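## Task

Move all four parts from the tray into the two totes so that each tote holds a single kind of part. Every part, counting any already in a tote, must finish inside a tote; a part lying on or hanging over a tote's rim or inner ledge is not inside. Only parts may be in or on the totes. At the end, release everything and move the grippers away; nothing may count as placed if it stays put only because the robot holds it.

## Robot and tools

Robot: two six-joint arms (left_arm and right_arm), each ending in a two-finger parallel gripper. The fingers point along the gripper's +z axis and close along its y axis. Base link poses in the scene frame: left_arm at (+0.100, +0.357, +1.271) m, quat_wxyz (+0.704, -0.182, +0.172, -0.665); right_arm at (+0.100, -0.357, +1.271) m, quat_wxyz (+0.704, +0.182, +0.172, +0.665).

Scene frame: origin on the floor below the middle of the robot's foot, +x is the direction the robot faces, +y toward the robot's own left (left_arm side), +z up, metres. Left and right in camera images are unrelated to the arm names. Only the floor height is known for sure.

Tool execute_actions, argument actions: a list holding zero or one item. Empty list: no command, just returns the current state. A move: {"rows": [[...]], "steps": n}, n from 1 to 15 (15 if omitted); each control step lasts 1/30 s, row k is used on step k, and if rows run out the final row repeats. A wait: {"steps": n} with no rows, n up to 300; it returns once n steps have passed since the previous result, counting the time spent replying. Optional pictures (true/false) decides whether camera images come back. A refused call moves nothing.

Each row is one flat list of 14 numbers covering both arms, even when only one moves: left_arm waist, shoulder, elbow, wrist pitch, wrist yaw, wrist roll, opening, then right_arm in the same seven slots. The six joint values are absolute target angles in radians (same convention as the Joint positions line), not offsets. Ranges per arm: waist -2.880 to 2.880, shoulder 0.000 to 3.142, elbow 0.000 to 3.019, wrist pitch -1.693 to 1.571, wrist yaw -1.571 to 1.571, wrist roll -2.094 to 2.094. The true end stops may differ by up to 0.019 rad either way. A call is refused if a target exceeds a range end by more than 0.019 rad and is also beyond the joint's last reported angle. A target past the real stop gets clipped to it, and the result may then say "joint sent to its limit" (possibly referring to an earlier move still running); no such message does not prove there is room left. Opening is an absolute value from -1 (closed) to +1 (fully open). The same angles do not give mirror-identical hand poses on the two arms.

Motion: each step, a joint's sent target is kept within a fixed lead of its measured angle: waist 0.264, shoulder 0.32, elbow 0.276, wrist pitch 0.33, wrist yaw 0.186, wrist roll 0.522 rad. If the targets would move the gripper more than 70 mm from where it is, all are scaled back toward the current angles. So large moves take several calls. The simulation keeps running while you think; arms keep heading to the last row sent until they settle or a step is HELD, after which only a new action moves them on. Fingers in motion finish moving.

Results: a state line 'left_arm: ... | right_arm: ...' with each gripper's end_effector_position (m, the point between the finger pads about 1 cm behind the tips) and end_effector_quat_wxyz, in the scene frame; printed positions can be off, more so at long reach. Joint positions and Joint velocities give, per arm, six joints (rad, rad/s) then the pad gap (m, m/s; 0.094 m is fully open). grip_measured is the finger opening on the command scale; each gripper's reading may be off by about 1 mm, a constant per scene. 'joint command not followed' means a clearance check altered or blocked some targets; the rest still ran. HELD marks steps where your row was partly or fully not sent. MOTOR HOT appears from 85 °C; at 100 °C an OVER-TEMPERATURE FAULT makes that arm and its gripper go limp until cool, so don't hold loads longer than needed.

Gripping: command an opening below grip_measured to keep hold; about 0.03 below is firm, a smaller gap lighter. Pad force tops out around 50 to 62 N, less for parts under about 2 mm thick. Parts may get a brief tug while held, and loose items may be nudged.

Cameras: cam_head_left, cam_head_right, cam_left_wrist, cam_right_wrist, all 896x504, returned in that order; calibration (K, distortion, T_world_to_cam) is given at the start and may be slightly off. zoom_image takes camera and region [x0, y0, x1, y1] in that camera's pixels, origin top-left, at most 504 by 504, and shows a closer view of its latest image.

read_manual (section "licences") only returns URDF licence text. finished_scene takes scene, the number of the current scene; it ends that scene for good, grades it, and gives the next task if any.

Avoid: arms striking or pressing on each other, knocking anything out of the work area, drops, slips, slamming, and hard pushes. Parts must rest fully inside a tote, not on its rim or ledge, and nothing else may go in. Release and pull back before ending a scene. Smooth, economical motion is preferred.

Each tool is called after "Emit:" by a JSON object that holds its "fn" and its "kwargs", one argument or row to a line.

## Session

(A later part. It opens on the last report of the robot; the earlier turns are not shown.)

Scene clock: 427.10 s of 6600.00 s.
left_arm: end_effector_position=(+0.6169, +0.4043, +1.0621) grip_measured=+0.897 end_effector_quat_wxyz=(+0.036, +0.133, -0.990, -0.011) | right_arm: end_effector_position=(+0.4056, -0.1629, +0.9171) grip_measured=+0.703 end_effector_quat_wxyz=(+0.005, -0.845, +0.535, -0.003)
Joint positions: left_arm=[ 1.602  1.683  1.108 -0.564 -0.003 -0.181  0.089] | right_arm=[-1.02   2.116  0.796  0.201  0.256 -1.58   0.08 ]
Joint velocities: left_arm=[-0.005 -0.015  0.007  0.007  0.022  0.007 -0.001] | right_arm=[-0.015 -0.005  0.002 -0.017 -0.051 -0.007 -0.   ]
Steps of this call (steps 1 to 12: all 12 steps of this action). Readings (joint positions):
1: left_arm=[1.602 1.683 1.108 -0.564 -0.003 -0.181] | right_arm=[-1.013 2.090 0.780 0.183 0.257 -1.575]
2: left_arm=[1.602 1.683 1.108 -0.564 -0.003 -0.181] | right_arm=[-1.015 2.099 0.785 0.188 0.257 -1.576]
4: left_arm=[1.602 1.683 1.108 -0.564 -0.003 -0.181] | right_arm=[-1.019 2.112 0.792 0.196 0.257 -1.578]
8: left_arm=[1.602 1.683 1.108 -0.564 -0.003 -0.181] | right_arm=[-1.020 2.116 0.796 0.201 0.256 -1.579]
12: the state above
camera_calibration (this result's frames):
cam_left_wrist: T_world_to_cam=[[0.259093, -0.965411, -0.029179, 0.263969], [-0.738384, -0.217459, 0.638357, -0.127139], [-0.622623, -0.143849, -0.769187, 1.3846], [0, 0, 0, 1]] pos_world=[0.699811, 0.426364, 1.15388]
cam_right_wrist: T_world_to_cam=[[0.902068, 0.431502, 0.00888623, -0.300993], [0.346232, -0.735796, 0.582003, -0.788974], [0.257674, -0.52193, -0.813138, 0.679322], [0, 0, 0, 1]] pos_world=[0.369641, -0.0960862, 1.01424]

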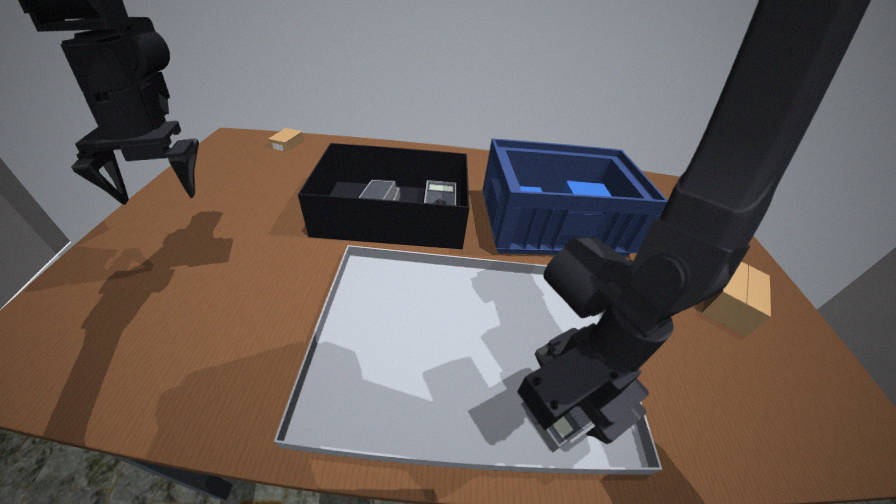

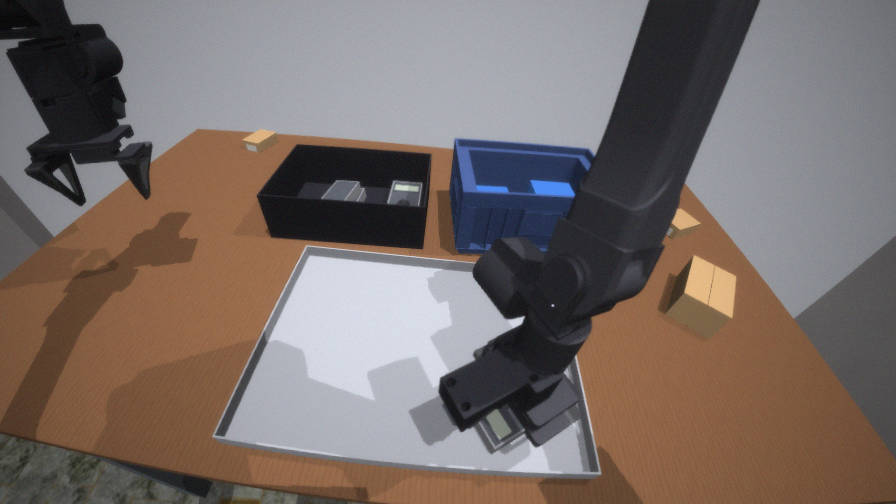

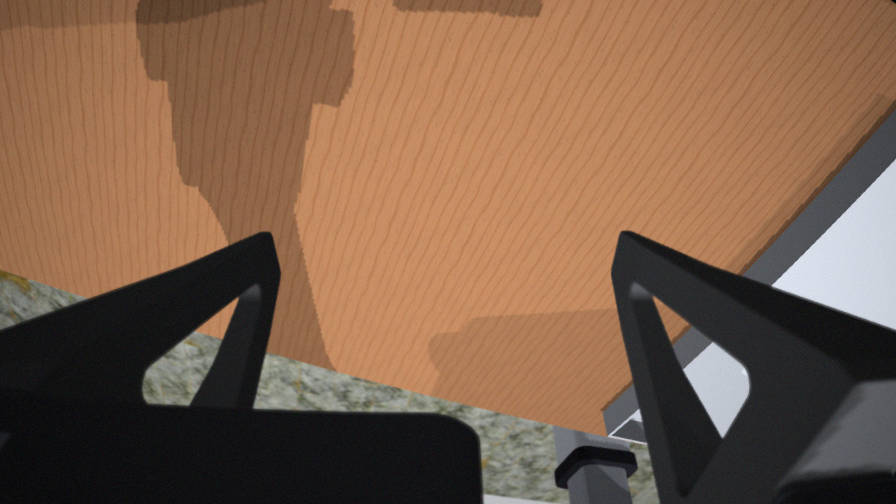

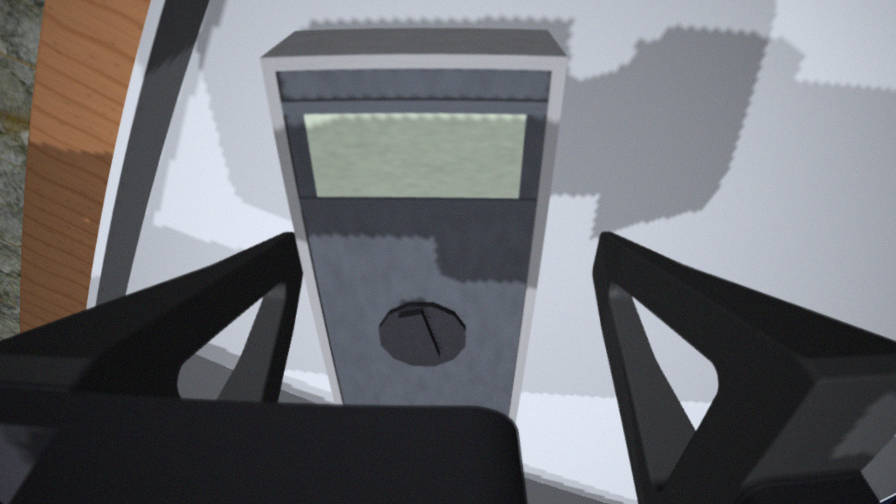

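Nudge q2 to centre and lower, then close.

Emit:
{"fn": "execute_actions", "kwargs": {
  "actions": [
    {"rows":[[1.6,1.68,1.13,-0.55,0,-0.18,0.9,-1.03,2.135,0.798,0.215,0.253,-1.59,0.7],[1.6,1.68,1.13,-0.55,0,-0.18,0.9,-1.03,2.141,0.798,0.215,0.253,-1.59,0.66],[1.6,1.68,1.13,-0.55,0,-0.18,0.9,-1.03,2.144,0.798,0.215,0.253,-1.59,0.62],[1.6,1.68,1.13,-0.55,0,-0.18,0.9,-1.03,2.144,0.798,0.215,0.253,-1.59,0.57],[1.6,1.68,1.13,-0.55,0,-0.18,0.9,-1.03,2.144,0.798,0.215,0.253,-1.59,0.52],[1.6,1.68,1.13,-0.55,0,-0.18,0.9,-1.03,2.144,0.798,0.215,0.253,-1.59,0.47],[1.6,1.68,1.13,-0.55,0,-0.18,0.9,-1.03,2.144,0.798,0.215,0.253,-1.59,0.42],[1.6,1.68,1.13,-0.55,0,-0.18,0.9,-1.03,2.144,0.798,0.215,0.253,-1.59,0.37],[1.6,1.68,1.13,-0.55,0,-0.18,0.9,-1.03,2.144,0.798,0.215,0.253,-1.59,0.32],[1.6,1.68,1.13,-0.55,0,-0.18,0.9,-1.03,2.144,0.798,0.215,0.253,-1.59,0.28],[1.6,1.68,1.13,-0.55,0,-0.18,0.9,-1.03,2.144,0.798,0.215,0.253,-1.59,0.24],[1.6,1.68,1.13,-0.55,0,-0.18,0.9,-1.03,2.144,0.798,0.215,0.253,-1.59,0.2],[1.6,1.68,1.13,-0.55,0,-0.18,0.9,-1.03,2.144,0.798,0.215,0.253,-1.59,0.16],[1.6,1.68,1.13,-0.55,0,-0.18,0.9,-1.03,2.144,0.798,0.215,0.253,-1.59,0.13],[1.6,1.68,1.13,-0.55,0,-0.18,0.9,-1.03,2.14,0.798,0.215,0.253,-1.59,0.1]]}
  ],
  "pictures": false
}}

Emit:
{"fn": "execute_actions", "kwargs": {
  "actions": [
    {"steps":5}
  ],
  "pictures": false
}}

Emit:
{"fn": "zoom_image", "kwargs": {
  "camera": "cam_head_left",
  "region": [290,130,490,255]
}}

Scene clock: 439.07 s of 6600.00 s.
left_arm: end_effector_position=(+0.6169, +0.4043, +1.0621) grip_measured=+0.897 end_effector_quat_wxyz=(+0.036, +0.133, -0.990, -0.011) | right_arm: end_effector_position=(+0.4002, -0.1645, +0.9138) grip_measured=+0.194 end_effector_quat_wxyz=(-0.000, -0.846, +0.534, +0.000)
Joint positions: left_arm=[ 1.602  1.683  1.108 -0.564 -0.003 -0.181  0.089] | right_arm=[-1.02   2.128  0.796  0.201  0.256 -1.58   0.056]
Joint velocities: left_arm=[-0.015 -0.005 -0.022 -0.002  0.022  0.037 -0.   ] | right_arm=[-0.005 -0.015 -0.007 -0.007  0.007 -0.022 -0.001]
Steps of this call (steps 1 to 15: the robot went on to your last target; steps 16 to 90: nothing new was sent; then 8.47 s passed at rest; steps 91 to 105: all 15 steps of this action). Readings (joint positions):
91: left_arm=[1.602 1.683 1.108 -0.564 -0.003 -0.181] | right_arm=[-1.020 2.116 0.796 0.201 0.256 -1.580]
92: left_arm=[1.602 1.683 1.108 -0.564 -0.003 -0.181] | right_arm=[-1.020 2.117 0.796 0.201 0.256 -1.580]
94: left_arm=[1.602 1.683 1.108 -0.564 -0.003 -0.181] | right_arm=[-1.020 2.119 0.796 0.201 0.256 -1.580]
98: left_arm=[1.602 1.683 1.108 -0.564 -0.003 -0.181] | right_arm=[-1.020 2.126 0.796 0.201 0.256 -1.580]
105: the state above

Scene clock: 439.23 s of 6600.00 s.
left_arm: end_effector_position=(+0.6169, +0.4043, +1.0621) grip_measured=+0.897 end_effector_quat_wxyz=(+0.036, +0.133, -0.990, -0.011) | right_arm: end_effector_position=(+0.4002, -0.1645, +0.9138) grip_measured=+0.194 end_effector_quat_wxyz=(-0.000, -0.846, +0.534, +0.000)
Joint positions: left_arm=[ 1.602  1.683  1.108 -0.564 -0.003 -0.181  0.089] | right_arm=[-1.02   2.128  0.796  0.201  0.256 -1.58   0.056]
Joint velocities: left_arm=[-0.005  0.015 -0.007 -0.017 -0.051 -0.051  0.001] | right_arm=[-0.005  0.005 -0.007  0.007 -0.007 -0.007 -0.   ]
Steps of this call (steps 1 to 5: the robot went on to your last target). Readings (joint positions):
1: left_arm=[1.602 1.683 1.108 -0.564 -0.003 -0.181] | right_arm=[-1.020 2.128 0.796 0.201 0.256 -1.580]
2: left_arm=[1.602 1.683 1.108 -0.564 -0.003 -0.181] | right_arm=[-1.020 2.128 0.796 0.201 0.256 -1.580]
4: left_arm=[1.602 1.683 1.108 -0.564 -0.003 -0.181] | right_arm=[-1.020 2.128 0.796 0.201 0.256 -1.580]
5: the state above

Region (290, 130, 490, 255) of cam_head_left's 896x504 image, scaled by 2.520, with more detail than that image has; it fills the top 315 rows of this view, and the rest is white.

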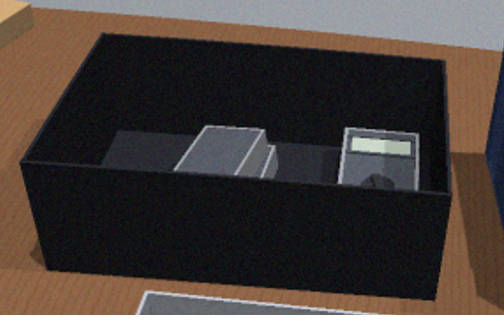

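Emit:
{"fn": "execute_actions", "kwargs": {
  "actions": [
    {"rows":[[1.6,1.68,1.13,-0.55,0,-0.18,0.9,-1.01,2.11,0.8,0.195,0.256,-1.58,0.13],[1.6,1.68,1.13,-0.55,0,-0.18,0.9,-1.005,2.095,0.8,0.185,0.258,-1.58,0.13],[1.6,1.68,1.13,-0.55,0,-0.18,0.9,-1.0,2.08,0.795,0.175,0.26,-1.58,0.13],[1.6,1.68,1.13,-0.55,0,-0.18,0.9,-0.995,2.06,0.79,0.163,0.262,-1.58,0.13],[1.6,1.68,1.13,-0.55,0,-0.18,0.9,-0.99,2.04,0.782,0.15,0.264,-1.58,0.13],[1.6,1.68,1.13,-0.55,0,-0.18,0.9,-0.985,2.015,0.774,0.135,0.266,-1.575,0.13],[1.6,1.68,1.13,-0.55,0,-0.18,0.9,-0.98,1.99,0.766,0.118,0.268,-1.57,0.13],[1.6,1.68,1.13,-0.55,0,-0.18,0.9,-0.975,1.965,0.76,0.098,0.27,-1.56,0.13],[1.6,1.68,1.13,-0.55,0,-0.18,0.9,-0.975,1.94,0.757,0.075,0.27,-1.545,0.13],[1.6,1.68,1.13,-0.55,0,-0.18,0.9,-0.975,1.915,0.757,0.05,0.27,-1.525,0.13],[1.6,1.68,1.13,-0.55,0,-0.18,0.9,-0.975,1.89,0.76,0.02,0.27,-1.5,0.13],[1.6,1.68,1.13,-0.55,0,-0.18,0.9,-0.975,1.865,0.767,-0.012,0.27,-1.465,0.13],[1.6,1.68,1.13,-0.55,0,-0.18,0.9,-0.975,1.84,0.777,-0.047,0.27,-1.42,0.13],[1.6,1.68,1.13,-0.55,0,-0.18,0.9,-0.975,1.815,0.79,-0.085,0.27,-1.37,0.13],[1.6,1.68,1.13,-0.55,0,-0.18,0.9,-0.975,1.79,0.805,-0.125,0.27,-1.32,0.13]]}
  ],
  "pictures": false
}}

Emit:
{"fn": "execute_actions", "kwargs": {
  "actions": [
    {"rows":[[1.6,1.68,1.13,-0.55,0,-0.18,0.9,-0.975,1.77,0.82,-0.16,0.27,-1.265,0.13],[1.6,1.68,1.13,-0.55,0,-0.18,0.9,-0.975,1.75,0.837,-0.195,0.27,-1.21,0.13],[1.6,1.68,1.13,-0.55,0,-0.18,0.9,-0.975,1.73,0.855,-0.23,0.27,-1.155,0.13],[1.6,1.68,1.13,-0.55,0,-0.18,0.9,-0.975,1.712,0.873,-0.265,0.27,-1.1,0.13],[1.6,1.68,1.13,-0.55,0,-0.18,0.9,-0.975,1.696,0.892,-0.3,0.27,-1.045,0.13],[1.6,1.68,1.13,-0.55,0,-0.18,0.9,-0.975,1.68,0.912,-0.335,0.27,-0.99,0.13],[1.6,1.68,1.13,-0.55,0,-0.18,0.9,-0.975,1.666,0.933,-0.37,0.27,-0.935,0.13],[1.6,1.68,1.13,-0.55,0,-0.18,0.9,-0.975,1.654,0.955,-0.405,0.27,-0.88,0.13],[1.6,1.68,1.13,-0.55,0,-0.18,0.9,-0.975,1.644,0.978,-0.44,0.27,-0.825,0.13],[1.6,1.68,1.13,-0.55,0,-0.18,0.9,-0.975,1.636,1.002,-0.475,0.27,-0.77,0.13],[1.6,1.68,1.13,-0.55,0,-0.18,0.9,-0.975,1.63,1.027,-0.51,0.27,-0.715,0.13],[1.6,1.68,1.13,-0.55,0,-0.18,0.9,-0.975,1.627,1.053,-0.54,0.27,-0.66,0.13],[1.6,1.68,1.13,-0.55,0,-0.18,0.9,-0.975,1.627,1.08,-0.57,0.27,-0.605,0.13],[1.6,1.68,1.13,-0.55,0,-0.18,0.9,-0.975,1.63,1.11,-0.6,0.27,-0.55,0.13],[1.6,1.68,1.13,-0.55,0,-0.18,0.9,-0.975,1.64,1.145,-0.625,0.27,-0.495,0.13]]}
  ],
  "pictures": false
}}

Emit:
{"fn": "execute_actions", "kwargs": {
  "actions": [
    {"rows":[[1.6,1.68,1.13,-0.55,0,-0.18,0.9,-0.98,1.655,1.185,-0.645,0.27,-0.44,0.13],[1.6,1.68,1.13,-0.55,0,-0.18,0.9,-0.98,1.675,1.225,-0.663,0.27,-0.385,0.13],[1.6,1.68,1.13,-0.55,0,-0.18,0.9,-0.98,1.697,1.265,-0.68,0.27,-0.33,0.13],[1.6,1.68,1.13,-0.55,0,-0.18,0.9,-0.985,1.719,1.305,-0.697,0.27,-0.275,0.13],[1.6,1.68,1.13,-0.55,0,-0.18,0.9,-0.985,1.741,1.345,-0.714,0.27,-0.22,0.13],[1.6,1.68,1.13,-0.55,0,-0.18,0.9,-0.99,1.763,1.385,-0.731,0.27,-0.165,0.13],[1.6,1.68,1.13,-0.55,0,-0.18,0.9,-0.99,1.785,1.425,-0.748,0.27,-0.11,0.13],[1.6,1.68,1.13,-0.55,0,-0.18,0.9,-0.995,1.807,1.465,-0.765,0.27,-0.055,0.13],[1.6,1.68,1.13,-0.55,0,-0.18,0.9,-0.995,1.829,1.505,-0.782,0.27,0,0.13],[1.6,1.68,1.13,-0.55,0,-0.18,0.9,-1.0,1.851,1.545,-0.799,0.27,0.055,0.13],[1.6,1.68,1.13,-0.55,0,-0.18,0.9,-1.0,1.873,1.585,-0.816,0.27,0.11,0.13],[1.6,1.68,1.13,-0.55,0,-0.18,0.9,-1.0,1.895,1.625,-0.833,0.268,0.165,0.13],[1.6,1.68,1.13,-0.55,0,-0.18,0.9,-1.005,1.917,1.665,-0.85,0.266,0.22,0.13],[1.6,1.68,1.13,-0.55,0,-0.18,0.9,-1.005,1.939,1.705,-0.867,0.264,0.275,0.13],[1.6,1.68,1.13,-0.55,0,-0.18,0.9,-1.01,1.961,1.745,-0.884,0.262,0.33,0.13]]}
  ],
  "pictures": false
}}

Emit:
{"fn": "execute_actions", "kwargs": {
  "actions": [
    {"rows":[[1.6,1.68,1.13,-0.55,0,-0.18,0.9,-1.01,1.983,1.785,-0.901,0.26,0.38,0.13],[1.6,1.68,1.13,-0.55,0,-0.18,0.9,-1.012,2.005,1.825,-0.918,0.26,0.43,0.13],[1.6,1.68,1.13,-0.55,0,-0.18,0.9,-1.014,2.027,1.865,-0.935,0.26,0.47,0.13],[1.6,1.68,1.13,-0.55,0,-0.18,0.9,-1.016,2.049,1.905,-0.952,0.26,0.51,0.13],[1.6,1.68,1.13,-0.55,0,-0.18,0.9,-1.018,2.071,1.945,-0.969,0.26,0.54,0.13],[1.6,1.68,1.13,-0.55,0,-0.18,0.9,-1.02,2.093,1.985,-0.986,0.258,0.56,0.13],[1.6,1.68,1.13,-0.55,0,-0.18,0.9,-1.02,2.115,2.025,-1.003,0.258,0.575,0.13],[1.6,1.68,1.13,-0.55,0,-0.18,0.9,-1.02,2.136,2.063,-1.02,0.258,0.58,0.13],[1.6,1.68,1.13,-0.55,0,-0.18,0.9,-1.02,2.156,2.098,-1.035,0.258,0.58,0.13],[1.6,1.68,1.13,-0.55,0,-0.18,0.9,-1.02,2.174,2.128,-1.048,0.258,0.58,0.13],[1.6,1.68,1.13,-0.55,0,-0.18,0.9,-1.02,2.19,2.153,-1.059,0.258,0.58,0.13],[1.6,1.68,1.13,-0.55,0,-0.18,0.9,-1.02,2.203,2.173,-1.068,0.258,0.58,0.13],[1.6,1.68,1.13,-0.55,0,-0.18,0.9,-1.02,2.214,2.188,-1.075,0.258,0.58,0.13],[1.6,1.68,1.13,-0.55,0,-0.18,0.9,-1.02,2.222,2.198,-1.08,0.258,0.58,0.13],[1.6,1.68,1.13,-0.55,0,-0.18,0.9,-1.02,2.228,2.205,-1.083,0.258,0.58,0.13]]}
  ],
  "pictures": false
}}

Emit:
{"fn": "execute_actions", "kwargs": {
  "actions": [
    {"steps":10}
  ]
}}

Scene clock: 488.50 s of 6600.00 s.
left_arm: end_effector_position=(+0.6169, +0.4043, +1.0621) grip_measured=+0.897 end_effector_quat_wxyz=(+0.036, +0.133, -0.990, -0.011) | right_arm: end_effector_position=(+0.4464, -0.1513, +0.9977) grip_measured=+0.194 end_effector_quat_wxyz=(+0.010, -0.822, +0.569, -0.003)
Joint positions: left_arm=[ 1.602  1.683  1.108 -0.564 -0.003 -0.181  0.089] | right_arm=[-0.987  1.855  0.776 -0.038  0.266 -1.471  0.056]
Joint velocities: left_arm=[-0.015  0.005 -0.017 -0.002 -0.037  0.007 -0.   ] | right_arm=[-0.015 -0.796  0.237 -1.096  0.007  0.989  0.   ]
Steps of this call (steps 1 to 15: the robot went on to your last target; steps 16 to 90: nothing new was sent; then 45.77 s passed at rest; steps 91 to 105: all 15 steps of this action). Readings (joint positions):
91: left_arm=[1.602 1.683 1.108 -0.564 -0.003 -0.181] | right_arm=[-1.020 2.128 0.796 0.201 0.256 -1.580]
92: left_arm=[1.602 1.683 1.108 -0.564 -0.003 -0.181] | right_arm=[-1.020 2.127 0.796 0.201 0.256 -1.580]
94: left_arm=[1.602 1.683 1.108 -0.564 -0.003 -0.181] | right_arm=[-1.020 2.121 0.796 0.192 0.257 -1.580]
98: left_arm=[1.602 1.683 1.108 -0.564 -0.003 -0.181] | right_arm=[-1.009 2.058 0.782 0.144 0.265 -1.579]
105: the state above

Scene clock: 489.00 s of 6600.00 s.
left_arm: end_effector_position=(+0.6169, +0.4043, +1.0621) grip_measured=+0.897 end_effector_quat_wxyz=(+0.036, +0.133, -0.990, -0.011) | right_arm: end_effector_position=(+0.5669, -0.1253, +1.1084) grip_measured=+0.194 end_effector_quat_wxyz=(+0.003, -0.567, +0.824, +0.001)
Joint positions: left_arm=[ 1.602  1.683  1.108 -0.564 -0.003 -0.181  0.089] | right_arm=[-0.987  1.644  1.064 -0.552  0.267 -0.741  0.056]
Joint velocities: left_arm=[-0.015 -0.005 -0.002 -0.017  0.007  0.022  0.   ] | right_arm=[-0.005 -0.005  0.784 -0.901 -0.007  1.56  -0.   ]
Steps of this call (steps 1 to 15: all 15 steps of this action). Readings (joint positions):
1: left_arm=[1.602 1.683 1.108 -0.564 -0.003 -0.181] | right_arm=[-0.987 1.829 0.785 -0.074 0.266 -1.435]
2: left_arm=[1.602 1.683 1.108 -0.564 -0.003 -0.181] | right_arm=[-0.987 1.805 0.797 -0.110 0.267 -1.397]
4: left_arm=[1.602 1.683 1.108 -0.564 -0.003 -0.181] | right_arm=[-0.987 1.764 0.827 -0.180 0.267 -1.309]
8: left_arm=[1.602 1.683 1.108 -0.564 -0.003 -0.181] | right_arm=[-0.987 1.698 0.902 -0.319 0.267 -1.113]
15: the state above

Scene clock: 489.50 s of 6600.00 s.
left_arm: end_effector_position=(+0.6169, +0.4043, +1.0621) grip_measured=+0.897 end_effector_quat_wxyz=(+0.036, +0.133, -0.990, -0.011) | right_arm: end_effector_position=(+0.7201, -0.0514, +1.1182) grip_measured=+0.194 end_effector_quat_wxyz=(+0.022, -0.184, +0.983, +0.008)
Joint positions: left_arm=[ 1.602  1.683  1.108 -0.564 -0.003 -0.181  0.089] | right_arm=[-0.988  1.899  1.643 -0.832  0.266  0.081  0.056]
Joint velocities: left_arm=[ 0.005  0.015 -0.002 -0.017 -0.007  0.051 -0.   ] | right_arm=[-0.024  0.747  1.038 -0.564 -0.066  1.604 -0.   ]
Steps of this call (steps 1 to 15: all 15 steps of this action). Readings (joint positions):
1: left_arm=[1.602 1.683 1.108 -0.564 -0.003 -0.181] | right_arm=[-0.987 1.644 1.093 -0.581 0.267 -0.687]
2: left_arm=[1.602 1.683 1.108 -0.564 -0.003 -0.181] | right_arm=[-0.987 1.647 1.123 -0.606 0.267 -0.632]
4: left_arm=[1.602 1.683 1.108 -0.564 -0.003 -0.181] | right_arm=[-0.987 1.661 1.195 -0.649 0.267 -0.523]
8: left_arm=[1.602 1.683 1.108 -0.564 -0.003 -0.181] | right_arm=[-0.987 1.733 1.370 -0.714 0.267 -0.304]
15: the state above

Scene clock: 490.00 s of 6600.00 s.
left_arm: end_effector_position=(+0.6169, +0.4043, +1.0621) grip_measured=+0.897 end_effector_quat_wxyz=(+0.036, +0.133, -0.990, -0.011) | right_arm: end_effector_position=(+0.8033, -0.0142, +1.0783) grip_measured=+0.194 end_effector_quat_wxyz=(+0.011, +0.051, +0.999, +0.006)
Joint positions: left_arm=[ 1.602  1.683  1.108 -0.564 -0.003 -0.181  0.089] | right_arm=[-1.007  2.199  2.145 -1.052  0.261  0.542  0.056]
Joint velocities: left_arm=[-0.005  0.015 -0.007 -0.007  0.037  0.022 -0.001] | right_arm=[ 0.005  0.22   0.354 -0.193 -0.022  0.212 -0.   ]
Steps of this call (steps 1 to 15: all 15 steps of this action). Readings (joint positions):
1: left_arm=[1.602 1.683 1.108 -0.564 -0.003 -0.181] | right_arm=[-0.988 1.924 1.680 -0.850 0.265 0.135]
2: left_arm=[1.602 1.683 1.108 -0.564 -0.003 -0.181] | right_arm=[-0.989 1.949 1.717 -0.868 0.263 0.189]
4: left_arm=[1.602 1.683 1.108 -0.564 -0.003 -0.181] | right_arm=[-0.992 1.998 1.793 -0.902 0.263 0.289]
8: left_arm=[1.602 1.683 1.108 -0.564 -0.003 -0.181] | right_arm=[-1.000 2.090 1.949 -0.971 0.262 0.444]
15: the state above

Scene clock: 490.33 s of 6600.00 s.
left_arm: end_effector_position=(+0.6169, +0.4043, +1.0621) grip_measured=+0.897 end_effector_quat_wxyz=(+0.036, +0.133, -0.990, -0.011) | right_arm: end_effector_position=(+0.7994, -0.0138, +1.0710) grip_measured=+0.194 end_effector_quat_wxyz=(+0.003, +0.060, +0.998, +0.002)
Joint positions: left_arm=[ 1.602  1.683  1.108 -0.564 -0.003 -0.181  0.089] | right_arm=[-1.007  2.216  2.158 -1.069  0.261  0.564  0.056]
Joint velocities: left_arm=[ 0.005 -0.005 -0.007  0.012 -0.007  0.037 -0.001] | right_arm=[-0.005 -0.005 -0.007 -0.007  0.051  0.037  0.   ]
Steps of this call (steps 1 to 10: the robot went on to your last target). Readings (joint positions):
1: left_arm=[1.602 1.683 1.108 -0.564 -0.003 -0.181] | right_arm=[-1.007 2.205 2.153 -1.057 0.261 0.547]
2: left_arm=[1.602 1.683 1.108 -0.564 -0.003 -0.181] | right_arm=[-1.007 2.209 2.158 -1.060 0.261 0.551]
4: left_arm=[1.602 1.683 1.108 -0.564 -0.003 -0.181] | right_arm=[-1.007 2.212 2.158 -1.065 0.261 0.557]
8: left_arm=[1.602 1.683 1.108 -0.564 -0.003 -0.181] | right_arm=[-1.007 2.216 2.158 -1.069 0.261 0.563]
10: the state above
camera_calibration (this result's frames):
cam_left_wrist: T_world_to_cam=[[0.259093, -0.965411, -0.029179, 0.263969], [-0.738384, -0.217459, 0.638357, -0.127139], [-0.622623, -0.143849, -0.769187, 1.3846], [0, 0, 0, 1]] pos_world=[0.699811, 0.426364, 1.15388]
cam_right_wrist: T_world_to_cam=[[-0.113922, -0.993472, -0.00598107, 0.0864386], [-0.811736, 0.0896074, 0.57711, 0.0371295], [-0.572806, 0.0706003, -0.816645, 1.45671], [0, 0, 0, 1]] pos_world=[0.8744, -0.020297, 1.16871]

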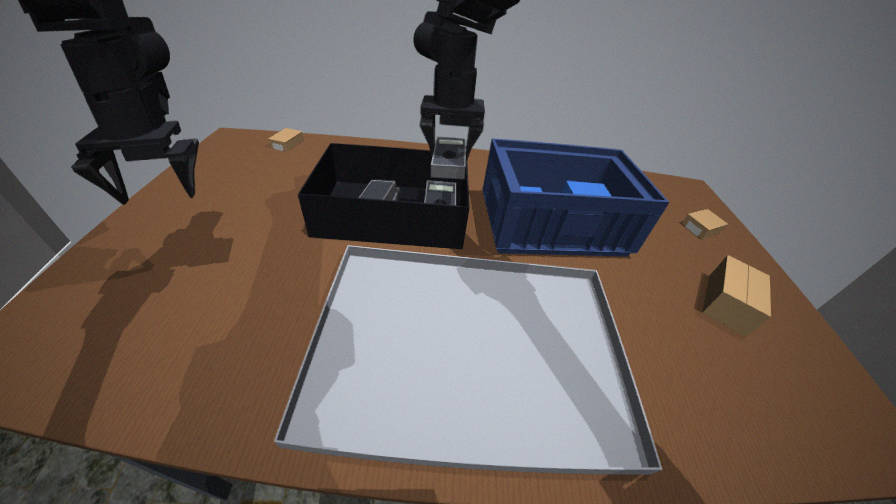

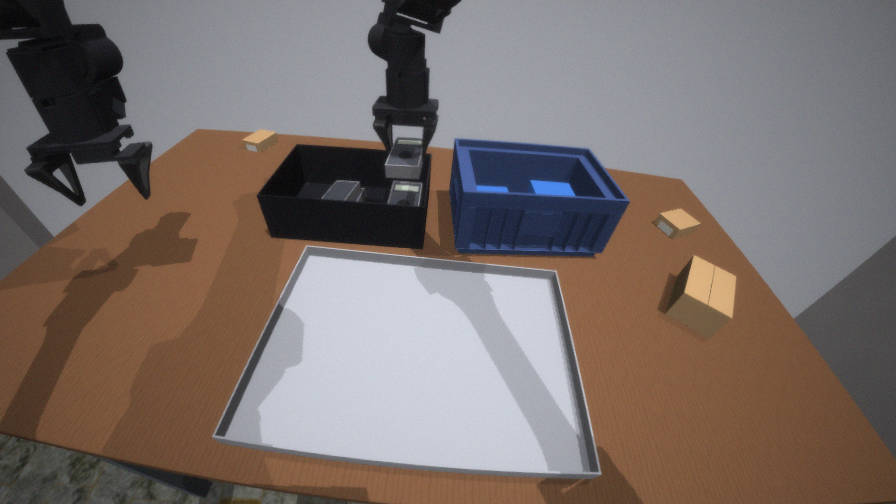

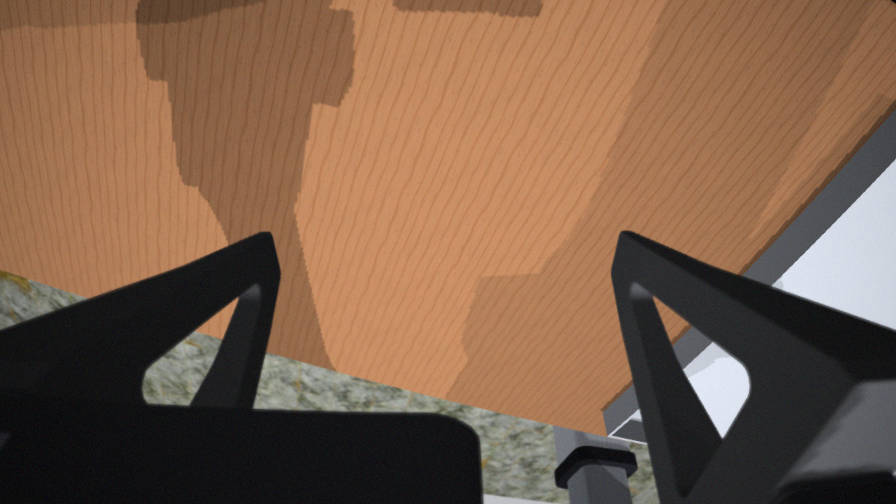

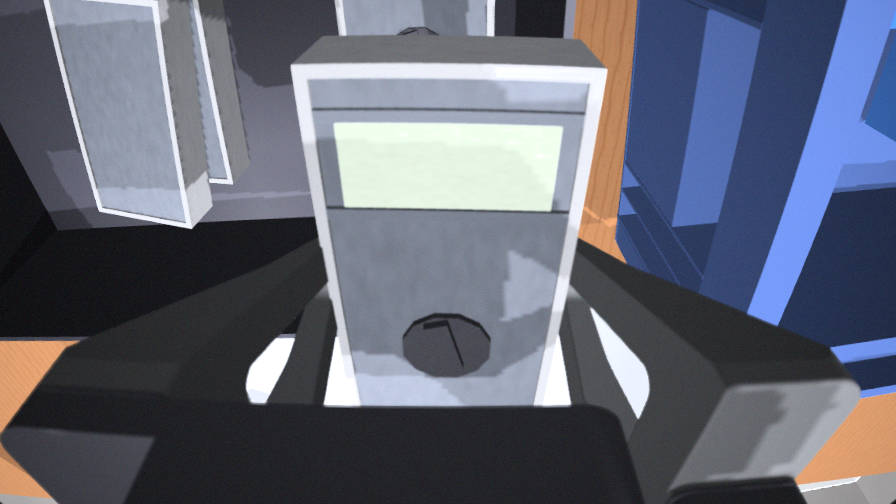

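Emit:
{"fn": "execute_actions", "kwargs": {
  "actions": [
    {"rows":[[1.6,1.68,1.13,-0.55,0,-0.18,0.9,-1.0,2.232,2.22,-1.086,0.262,0.585,0.13],[1.6,1.68,1.13,-0.55,0,-0.18,0.9,-0.99,2.238,2.235,-1.09,0.265,0.59,0.13],[1.6,1.68,1.13,-0.55,0,-0.18,0.9,-0.985,2.246,2.25,-1.094,0.268,0.59,0.13],[1.6,1.68,1.13,-0.55,0,-0.18,0.9,-0.982,2.255,2.264,-1.098,0.269,0.59,0.13],[1.6,1.68,1.13,-0.55,0,-0.18,0.9,-0.981,2.265,2.278,-1.102,0.269,0.59,0.13],[1.6,1.68,1.13,-0.55,0,-0.18,0.9,-0.981,2.275,2.292,-1.106,0.269,0.59,0.13],[1.6,1.68,1.13,-0.55,0,-0.18,0.9,-0.981,2.285,2.306,-1.11,0.269,0.59,0.13],[1.6,1.68,1.13,-0.55,0,-0.18,0.9,-0.981,2.295,2.32,-1.114,0.269,0.59,0.13],[1.6,1.68,1.13,-0.55,0,-0.18,0.9,-0.981,2.305,2.332,-1.118,0.269,0.59,0.13],[1.6,1.68,1.13,-0.55,0,-0.18,0.9,-0.981,2.314,2.342,-1.121,0.269,0.59,0.13],[1.6,1.68,1.13,-0.55,0,-0.18,0.9,-0.981,2.322,2.35,-1.123,0.269,0.59,0.13],[1.6,1.68,1.13,-0.55,0,-0.18,0.9,-0.981,2.328,2.356,-1.124,0.269,0.59,0.13],[1.6,1.68,1.13,-0.55,0,-0.18,0.9,-0.981,2.333,2.36,-1.124,0.269,0.59,0.13]],"steps":15}
  ],
  "pictures": false
}}

Emit:
{"fn": "execute_actions", "kwargs": {
  "actions": [
    {"steps":10}
  ]
}}

Scene clock: 507.33 s of 6600.00 s.
left_arm: end_effector_position=(+0.6169, +0.4043, +1.0621) grip_measured=+0.897 end_effector_quat_wxyz=(+0.036, +0.133, -0.990, -0.011) | right_arm: end_effector_position=(+0.8232, +0.0030, +1.0641) grip_measured=+0.194 end_effector_quat_wxyz=(+0.018, +0.068, +0.997, +0.009)
Joint positions: left_arm=[ 1.602  1.683  1.108 -0.564 -0.003 -0.181  0.089] | right_arm=[-1.003  2.302  2.315 -1.106  0.266  0.577  0.056]
Joint velocities: left_arm=[-0.005  0.005  0.007 -0.007 -0.022 -0.022 -0.001] | right_arm=[ 0.005  0.142  0.007 -0.022  0.037  0.051 -0.002]
Steps of this call (steps 1 to 30: the robot went on to your last target; steps 31 to 90: nothing new was sent; then 13.50 s passed at rest; steps 91 to 105: all 15 steps of this action). Readings (joint positions):
91: left_arm=[1.602 1.683 1.108 -0.564 -0.003 -0.181] | right_arm=[-1.007 2.216 2.160 -1.069 0.261 0.568]
92: left_arm=[1.602 1.683 1.108 -0.564 -0.003 -0.181] | right_arm=[-1.007 2.218 2.164 -1.072 0.261 0.570]
94: left_arm=[1.602 1.683 1.108 -0.564 -0.003 -0.181] | right_arm=[-1.007 2.226 2.186 -1.079 0.264 0.572]
98: left_arm=[1.602 1.683 1.108 -0.564 -0.003 -0.181] | right_arm=[-1.006 2.254 2.249 -1.091 0.266 0.575]
105: the state above

Scene clock: 507.67 s of 6600.00 s.
left_arm: end_effector_position=(+0.6169, +0.4043, +1.0621) grip_measured=+0.897 end_effector_quat_wxyz=(+0.036, +0.133, -0.990, -0.011) | right_arm: end_effector_position=(+0.8127, +0.0036, +1.0465) grip_measured=+0.194 end_effector_quat_wxyz=(+0.005, +0.064, +0.998, +0.002)
Joint positions: left_arm=[ 1.602  1.683  1.108 -0.564 -0.003 -0.181  0.089] | right_arm=[-1.002  2.328  2.315 -1.111  0.266  0.577  0.056]
Joint velocities: left_arm=[ 0.005 -0.005  0.007  0.012  0.022 -0.066 -0.   ] | right_arm=[-0.024 -0.005 -0.032 -0.002 -0.022 -0.007  0.001]
Steps of this call (steps 1 to 10: the robot went on to your last target). Readings (joint positions):
1: left_arm=[1.602 1.683 1.108 -0.564 -0.003 -0.181] | right_arm=[-1.003 2.307 2.315 -1.106 0.266 0.577]
2: left_arm=[1.602 1.683 1.108 -0.564 -0.003 -0.181] | right_arm=[-1.002 2.311 2.315 -1.108 0.266 0.577]
4: left_arm=[1.602 1.683 1.108 -0.564 -0.003 -0.181] | right_arm=[-1.002 2.319 2.315 -1.109 0.266 0.577]
8: left_arm=[1.602 1.683 1.108 -0.564 -0.003 -0.181] | right_arm=[-1.002 2.327 2.315 -1.110 0.266 0.577]
10: the state above
camera_calibration (this result's frames):
cam_left_wrist: T_world_to_cam=[[0.259093, -0.965411, -0.029179, 0.263969], [-0.738384, -0.217459, 0.638357, -0.127139], [-0.622623, -0.143849, -0.769187, 1.3846], [0, 0, 0, 1]] pos_world=[0.699811, 0.426364, 1.15388]
cam_right_wrist: T_world_to_cam=[[-0.123193, -0.992365, -0.00600512, 0.112635], [-0.813391, 0.097505, 0.573487, 0.0655657], [-0.568522, 0.0755342, -0.819193, 1.44216], [0, 0, 0, 1]] pos_world=[0.887109, -0.0035503, 1.14449]

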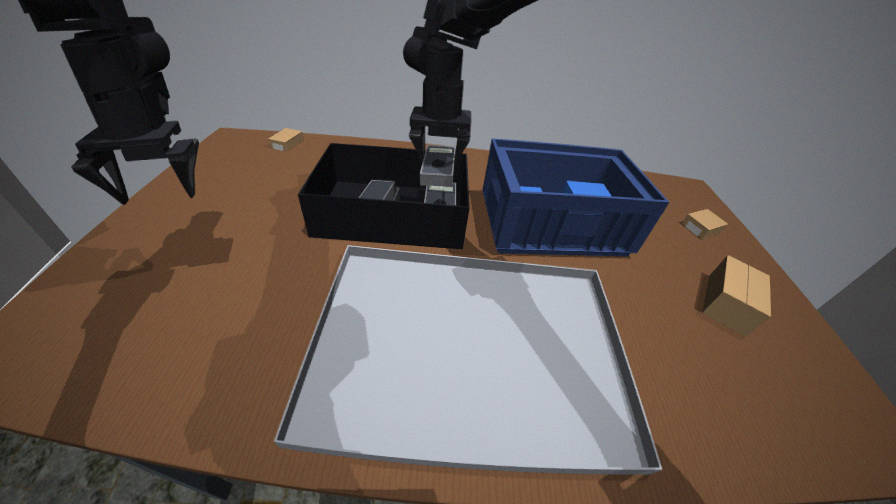

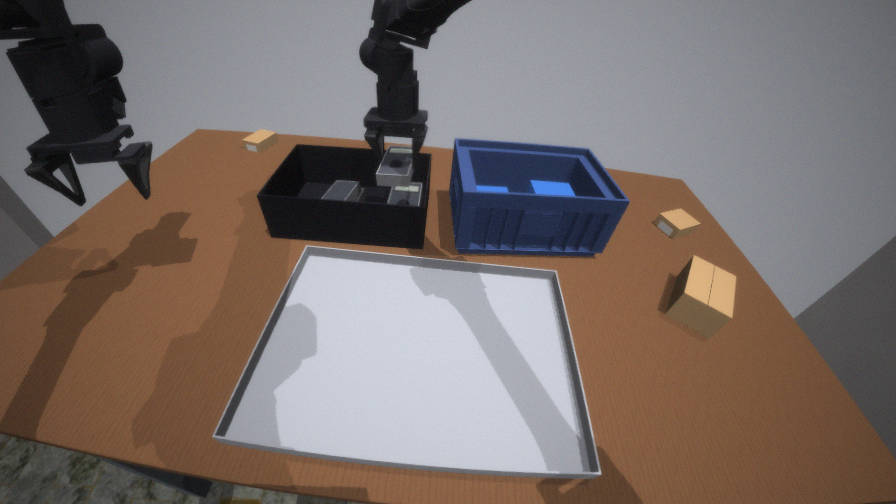

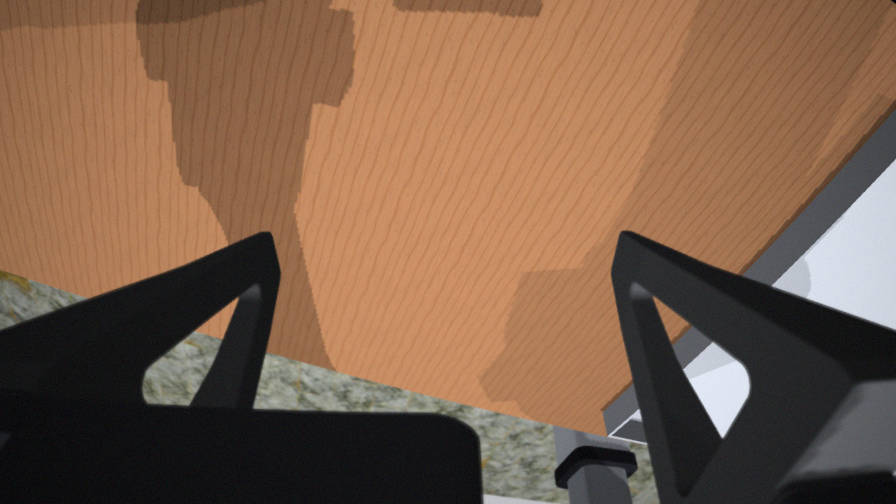

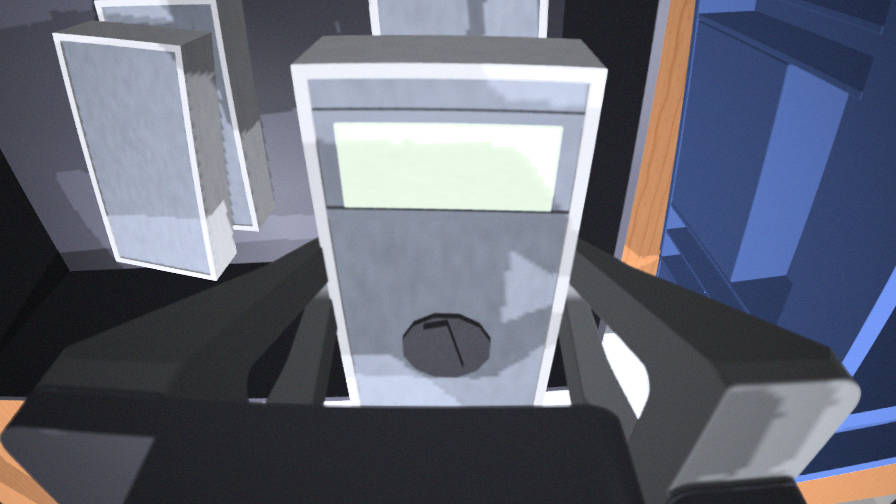

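Emit:
{"fn": "execute_actions", "kwargs": {
  "actions": [
    {"rows":[[1.6,1.68,1.13,-0.55,0,-0.18,0.9,-1.0,2.345,2.362,-1.1,0.264,0.57,0.13],[1.6,1.68,1.13,-0.55,0,-0.18,0.9,-1.005,2.354,2.365,-1.096,0.263,0.565,0.13],[1.6,1.68,1.13,-0.55,0,-0.18,0.9,-1.01,2.363,2.37,-1.093,0.262,0.562,0.13],[1.6,1.68,1.13,-0.55,0,-0.18,0.9,-1.013,2.372,2.376,-1.09,0.261,0.56,0.13],[1.6,1.68,1.13,-0.55,0,-0.18,0.9,-1.016,2.381,2.382,-1.087,0.26,0.558,0.13],[1.6,1.68,1.13,-0.55,0,-0.18,0.9,-1.018,2.39,2.388,-1.084,0.26,0.556,0.13],[1.6,1.68,1.13,-0.55,0,-0.18,0.9,-1.02,2.399,2.394,-1.081,0.259,0.555,0.13],[1.6,1.68,1.13,-0.55,0,-0.18,0.9,-1.022,2.408,2.4,-1.078,0.258,0.554,0.13],[1.6,1.68,1.13,-0.55,0,-0.18,0.9,-1.024,2.416,2.406,-1.075,0.258,0.553,0.13],[1.6,1.68,1.13,-0.55,0,-0.18,0.9,-1.026,2.424,2.412,-1.072,0.257,0.552,0.13],[1.6,1.68,1.13,-0.55,0,-0.18,0.9,-1.028,2.431,2.418,-1.069,0.256,0.551,0.13],[1.6,1.68,1.13,-0.55,0,-0.18,0.9,-1.03,2.437,2.424,-1.066,0.256,0.55,0.13],[1.6,1.68,1.13,-0.55,0,-0.18,0.9,-1.031,2.442,2.43,-1.064,0.255,0.55,0.13],[1.6,1.68,1.13,-0.55,0,-0.18,0.9,-1.032,2.445,2.435,-1.062,0.255,0.55,0.13],[1.6,1.68,1.13,-0.55,0,-0.18,0.9,-1.032,2.447,2.438,-1.06,0.255,0.55,0.13]]}
  ],
  "pictures": false
}}

Emit:
{"fn": "execute_actions", "kwargs": {
  "actions": [
    {"steps":12}
  ]
}}

Scene clock: 525.03 s of 6600.00 s.
left_arm: end_effector_position=(+0.6169, +0.4043, +1.0621) grip_measured=+0.897 end_effector_quat_wxyz=(+0.036, +0.133, -0.990, -0.011) | right_arm: end_effector_position=(+0.8111, +0.0114, +1.0017) grip_measured=+0.194 end_effector_quat_wxyz=(+0.006, +0.062, +0.998, +0.005)
Joint positions: left_arm=[ 1.602  1.683  1.108 -0.564 -0.003 -0.181  0.089] | right_arm=[-1.009  2.422  2.383 -1.078  0.259  0.565  0.056]
Joint velocities: left_arm=[-0.005 -0.015  0.012 -0.002  0.007 -0.051  0.   ] | right_arm=[-0.054  0.249  0.071  0.056 -0.095 -0.095 -0.001]
Steps of this call (steps 1 to 30: the robot went on to your last target; steps 31 to 90: nothing new was sent; then 13.87 s passed at rest; steps 91 to 105: all 15 steps of this action). Readings (joint positions):
91: left_arm=[1.602 1.683 1.108 -0.564 -0.003 -0.181] | right_arm=[-1.002 2.328 2.315 -1.111 0.266 0.578]
92: left_arm=[1.602 1.683 1.108 -0.564 -0.003 -0.181] | right_arm=[-1.002 2.328 2.315 -1.111 0.266 0.578]
94: left_arm=[1.602 1.683 1.108 -0.564 -0.003 -0.181] | right_arm=[-1.002 2.332 2.321 -1.110 0.265 0.576]
98: left_arm=[1.602 1.683 1.108 -0.564 -0.003 -0.181] | right_arm=[-1.003 2.358 2.348 -1.098 0.263 0.572]
105: the state above

Scene clock: 525.43 s of 6600.00 s.
left_arm: end_effector_position=(+0.6169, +0.4043, +1.0621) grip_measured=+0.897 end_effector_quat_wxyz=(+0.036, +0.133, -0.990, -0.011) | right_arm: end_effector_position=(+0.8062, +0.0050, +0.9829) grip_measured=+0.194 end_effector_quat_wxyz=(-0.001, +0.063, +0.998, -0.002)
Joint positions: left_arm=[ 1.602  1.683  1.108 -0.564 -0.003 -0.181  0.089] | right_arm=[-1.019  2.45   2.391 -1.076  0.259  0.563  0.056]
Joint velocities: left_arm=[-0.015  0.005  0.002  0.012  0.037  0.125  0.001] | right_arm=[ 0.015 -0.005  0.017  0.007  0.022 -0.007 -0.001]
Steps of this call (steps 1 to 12: the robot went on to your last target). Readings (joint positions):
1: left_arm=[1.602 1.683 1.108 -0.564 -0.003 -0.181] | right_arm=[-1.010 2.429 2.384 -1.077 0.259 0.565]
2: left_arm=[1.602 1.683 1.108 -0.564 -0.003 -0.181] | right_arm=[-1.012 2.436 2.384 -1.076 0.259 0.564]
4: left_arm=[1.602 1.683 1.108 -0.564 -0.003 -0.181] | right_arm=[-1.015 2.445 2.384 -1.076 0.259 0.564]
8: left_arm=[1.602 1.683 1.108 -0.564 -0.003 -0.181] | right_arm=[-1.018 2.450 2.384 -1.076 0.259 0.563]
12: the state above
camera_calibration (this result's frames):
cam_left_wrist: T_world_to_cam=[[0.259093, -0.965411, -0.029179, 0.263969], [-0.738384, -0.217459, 0.638357, -0.127139], [-0.622623, -0.143849, -0.769187, 1.3846], [0, 0, 0, 1]] pos_world=[0.699811, 0.426364, 1.15388]
cam_right_wrist: T_world_to_cam=[[-0.120416, -0.992722, 0.00198083, 0.102832], [-0.805627, 0.0988872, 0.584111, 0.079907], [-0.580056, 0.0687405, -0.811671, 1.38825], [0, 0, 0, 1]] pos_world=[0.882021, -0.0012474, 1.07993]

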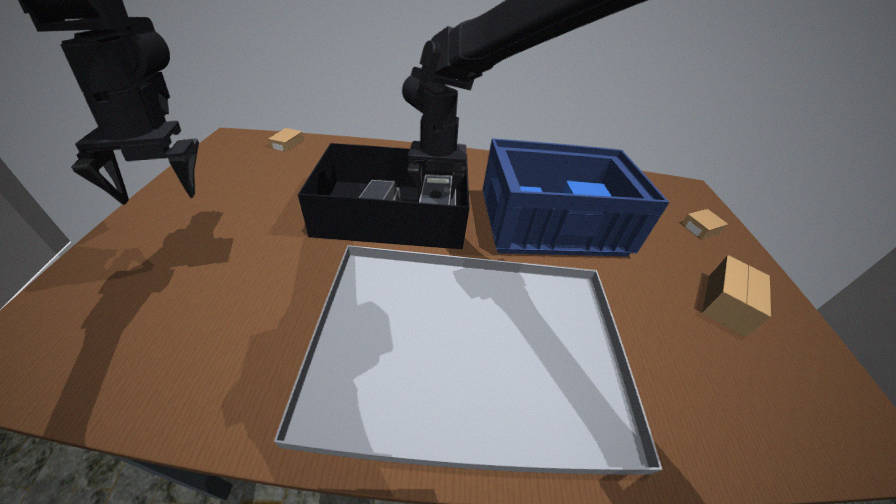

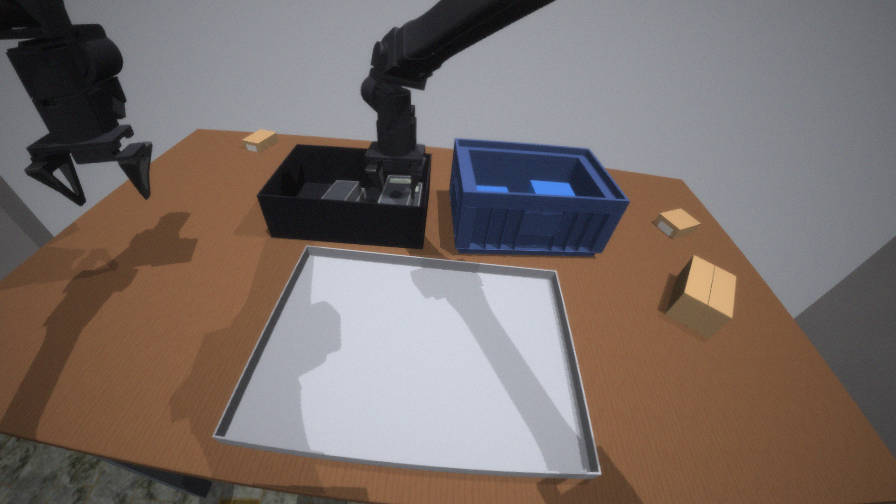

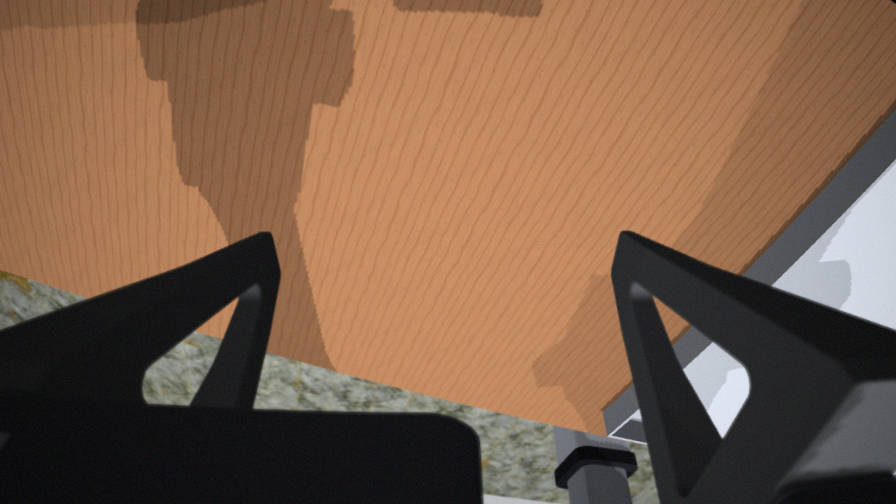

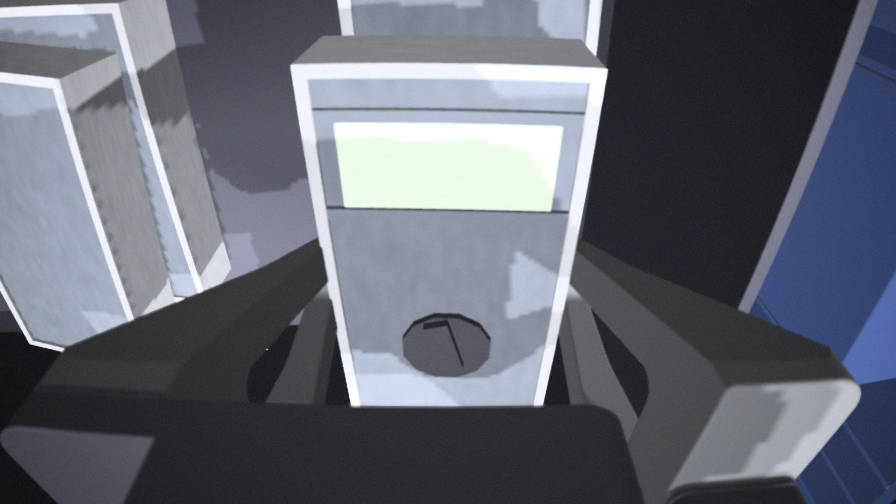

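Emit:
{"fn": "execute_actions", "kwargs": {
  "actions": [
    {"rows":[[1.6,1.68,1.13,-0.55,0,-0.18,0.9,-1.02,2.46,2.44,-1.058,0.255,0.55,0.13],[1.6,1.68,1.13,-0.55,0,-0.18,0.9,-1.02,2.468,2.444,-1.056,0.255,0.55,0.13],[1.6,1.68,1.13,-0.55,0,-0.18,0.9,-1.02,2.475,2.448,-1.054,0.255,0.55,0.13],[1.6,1.68,1.13,-0.55,0,-0.18,0.9,-1.02,2.481,2.452,-1.052,0.255,0.55,0.13],[1.6,1.68,1.13,-0.55,0,-0.18,0.9,-1.02,2.486,2.456,-1.05,0.255,0.55,0.13],[1.6,1.68,1.13,-0.55,0,-0.18,0.9,-1.02,2.491,2.46,-1.05,0.255,0.55,0.13],[1.6,1.68,1.13,-0.55,0,-0.18,0.9,-1.02,2.496,2.46,-1.05,0.255,0.55,0.13]],"steps":15}
  ],
  "pictures": false
}}

Emit:
{"fn": "execute_actions", "kwargs": {
  "actions": [
    {"steps":8}
  ]
}}

Scene clock: 532.57 s of 6600.00 s.
left_arm: end_effector_position=(+0.6169, +0.4043, +1.0621) grip_measured=+0.897 end_effector_quat_wxyz=(+0.036, +0.133, -0.990, -0.011) | right_arm: end_effector_position=(+0.8061, +0.0088, +0.9701) grip_measured=+0.194 end_effector_quat_wxyz=(+0.001, +0.063, +0.998, -0.000)
Joint positions: left_arm=[ 1.602  1.683  1.108 -0.564 -0.003 -0.181  0.089] | right_arm=[-1.019  2.48   2.416 -1.064  0.258  0.563  0.056]
Joint velocities: left_arm=[-0.005 -0.005  0.002 -0.007  0.022  0.095  0.001] | right_arm=[-0.015  0.054 -0.002 -0.002 -0.007 -0.037  0.   ]
Steps of this call (steps 1 to 30: the robot went on to your last target; steps 31 to 90: nothing new was sent; then 3.63 s passed at rest; steps 91 to 105: all 15 steps of this action). Readings (joint positions):
91: left_arm=[1.602 1.683 1.108 -0.564 -0.003 -0.181] | right_arm=[-1.019 2.450 2.392 -1.076 0.258 0.563]
92: left_arm=[1.602 1.683 1.108 -0.564 -0.003 -0.181] | right_arm=[-1.019 2.450 2.392 -1.075 0.258 0.563]
94: left_arm=[1.602 1.683 1.108 -0.564 -0.003 -0.181] | right_arm=[-1.019 2.452 2.396 -1.073 0.258 0.563]
98: left_arm=[1.602 1.683 1.108 -0.564 -0.003 -0.181] | right_arm=[-1.019 2.465 2.414 -1.065 0.258 0.563]
105: the state above

Scene clock: 532.83 s of 6600.00 s.
left_arm: end_effector_position=(+0.6169, +0.4043, +1.0621) grip_measured=+0.897 end_effector_quat_wxyz=(+0.036, +0.133, -0.990, -0.011) | right_arm: end_effector_position=(+0.8046, +0.0087, +0.9677) grip_measured=+0.194 end_effector_quat_wxyz=(+0.000, +0.063, +0.998, -0.001)
Joint positions: left_arm=[ 1.602  1.683  1.108 -0.564 -0.003 -0.181  0.089] | right_arm=[-1.019  2.484  2.416 -1.064  0.258  0.563  0.056]
Joint velocities: left_arm=[ 0.005  0.005 -0.002 -0.002  0.051  0.022 -0.   ] | right_arm=[-0.015  0.015 -0.007 -0.007 -0.007 -0.007 -0.   ]
Steps of this call (steps 1 to 8: the robot went on to your last target). Readings (joint positions):
1: left_arm=[1.602 1.683 1.108 -0.564 -0.003 -0.181] | right_arm=[-1.019 2.482 2.416 -1.064 0.258 0.563]
2: left_arm=[1.602 1.683 1.108 -0.564 -0.003 -0.181] | right_arm=[-1.019 2.483 2.416 -1.064 0.258 0.563]
4: left_arm=[1.602 1.683 1.108 -0.564 -0.003 -0.181] | right_arm=[-1.019 2.484 2.416 -1.064 0.258 0.563]
8: the state above
camera_calibration (this result's frames):
cam_left_wrist: T_world_to_cam=[[0.259093, -0.965411, -0.029179, 0.263969], [-0.738384, -0.217459, 0.638357, -0.127139], [-0.622623, -0.143849, -0.769187, 1.3846], [0, 0, 0, 1]] pos_world=[0.699811, 0.426364, 1.15388]
cam_right_wrist: T_world_to_cam=[[-0.121002, -0.992652, -0.000294972, 0.10903], [-0.807424, 0.0982505, 0.581733, 0.0908606], [-0.57743, 0.0706292, -0.81338, 1.37425], [0, 0, 0, 1]] pos_world=[0.880089, 0.0022392, 1.06496]

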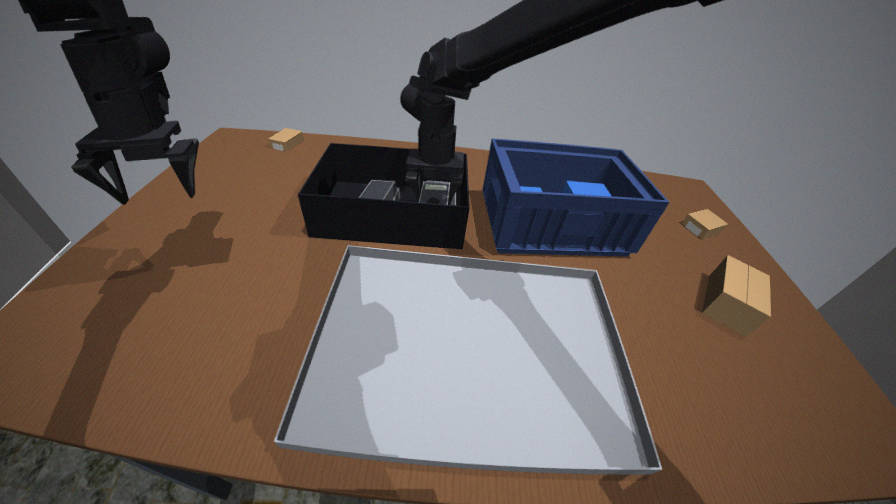

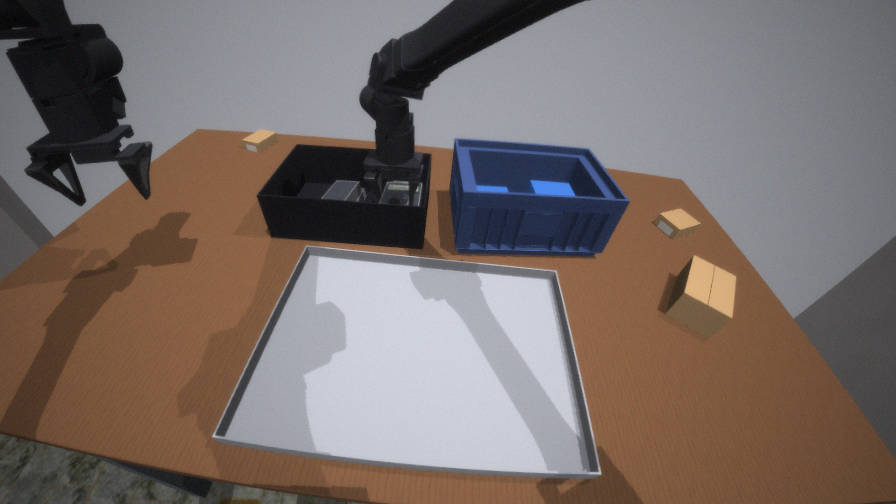

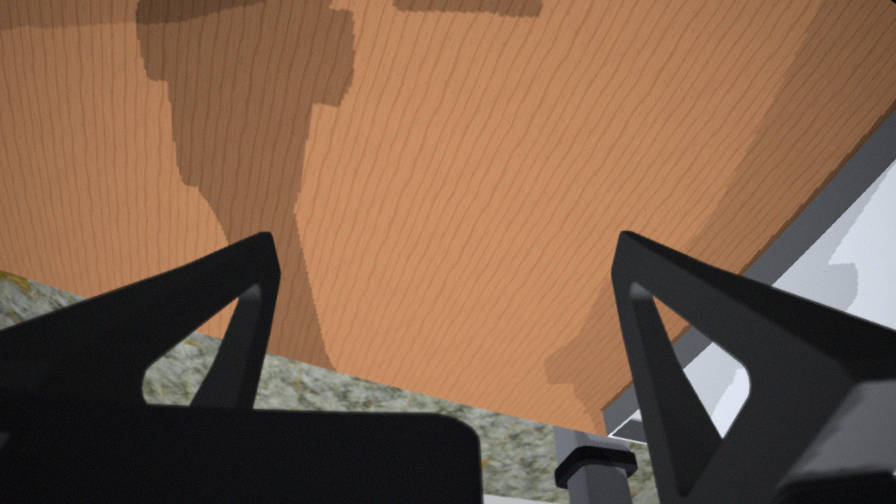

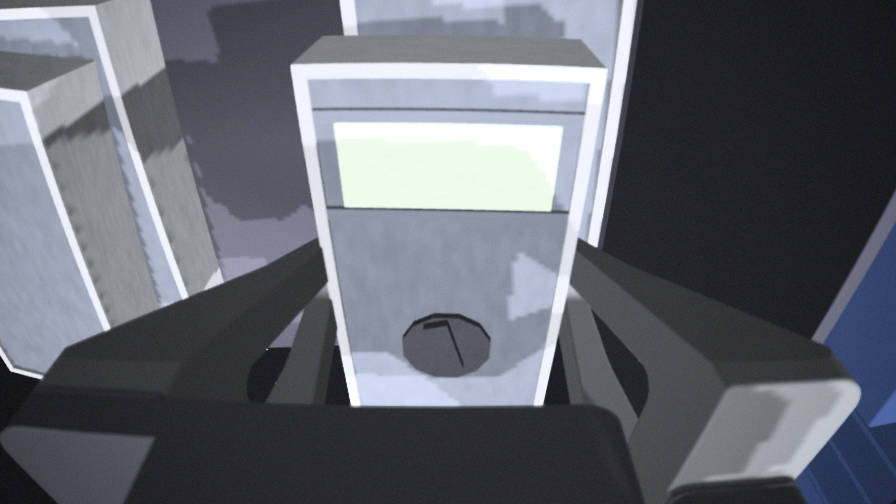

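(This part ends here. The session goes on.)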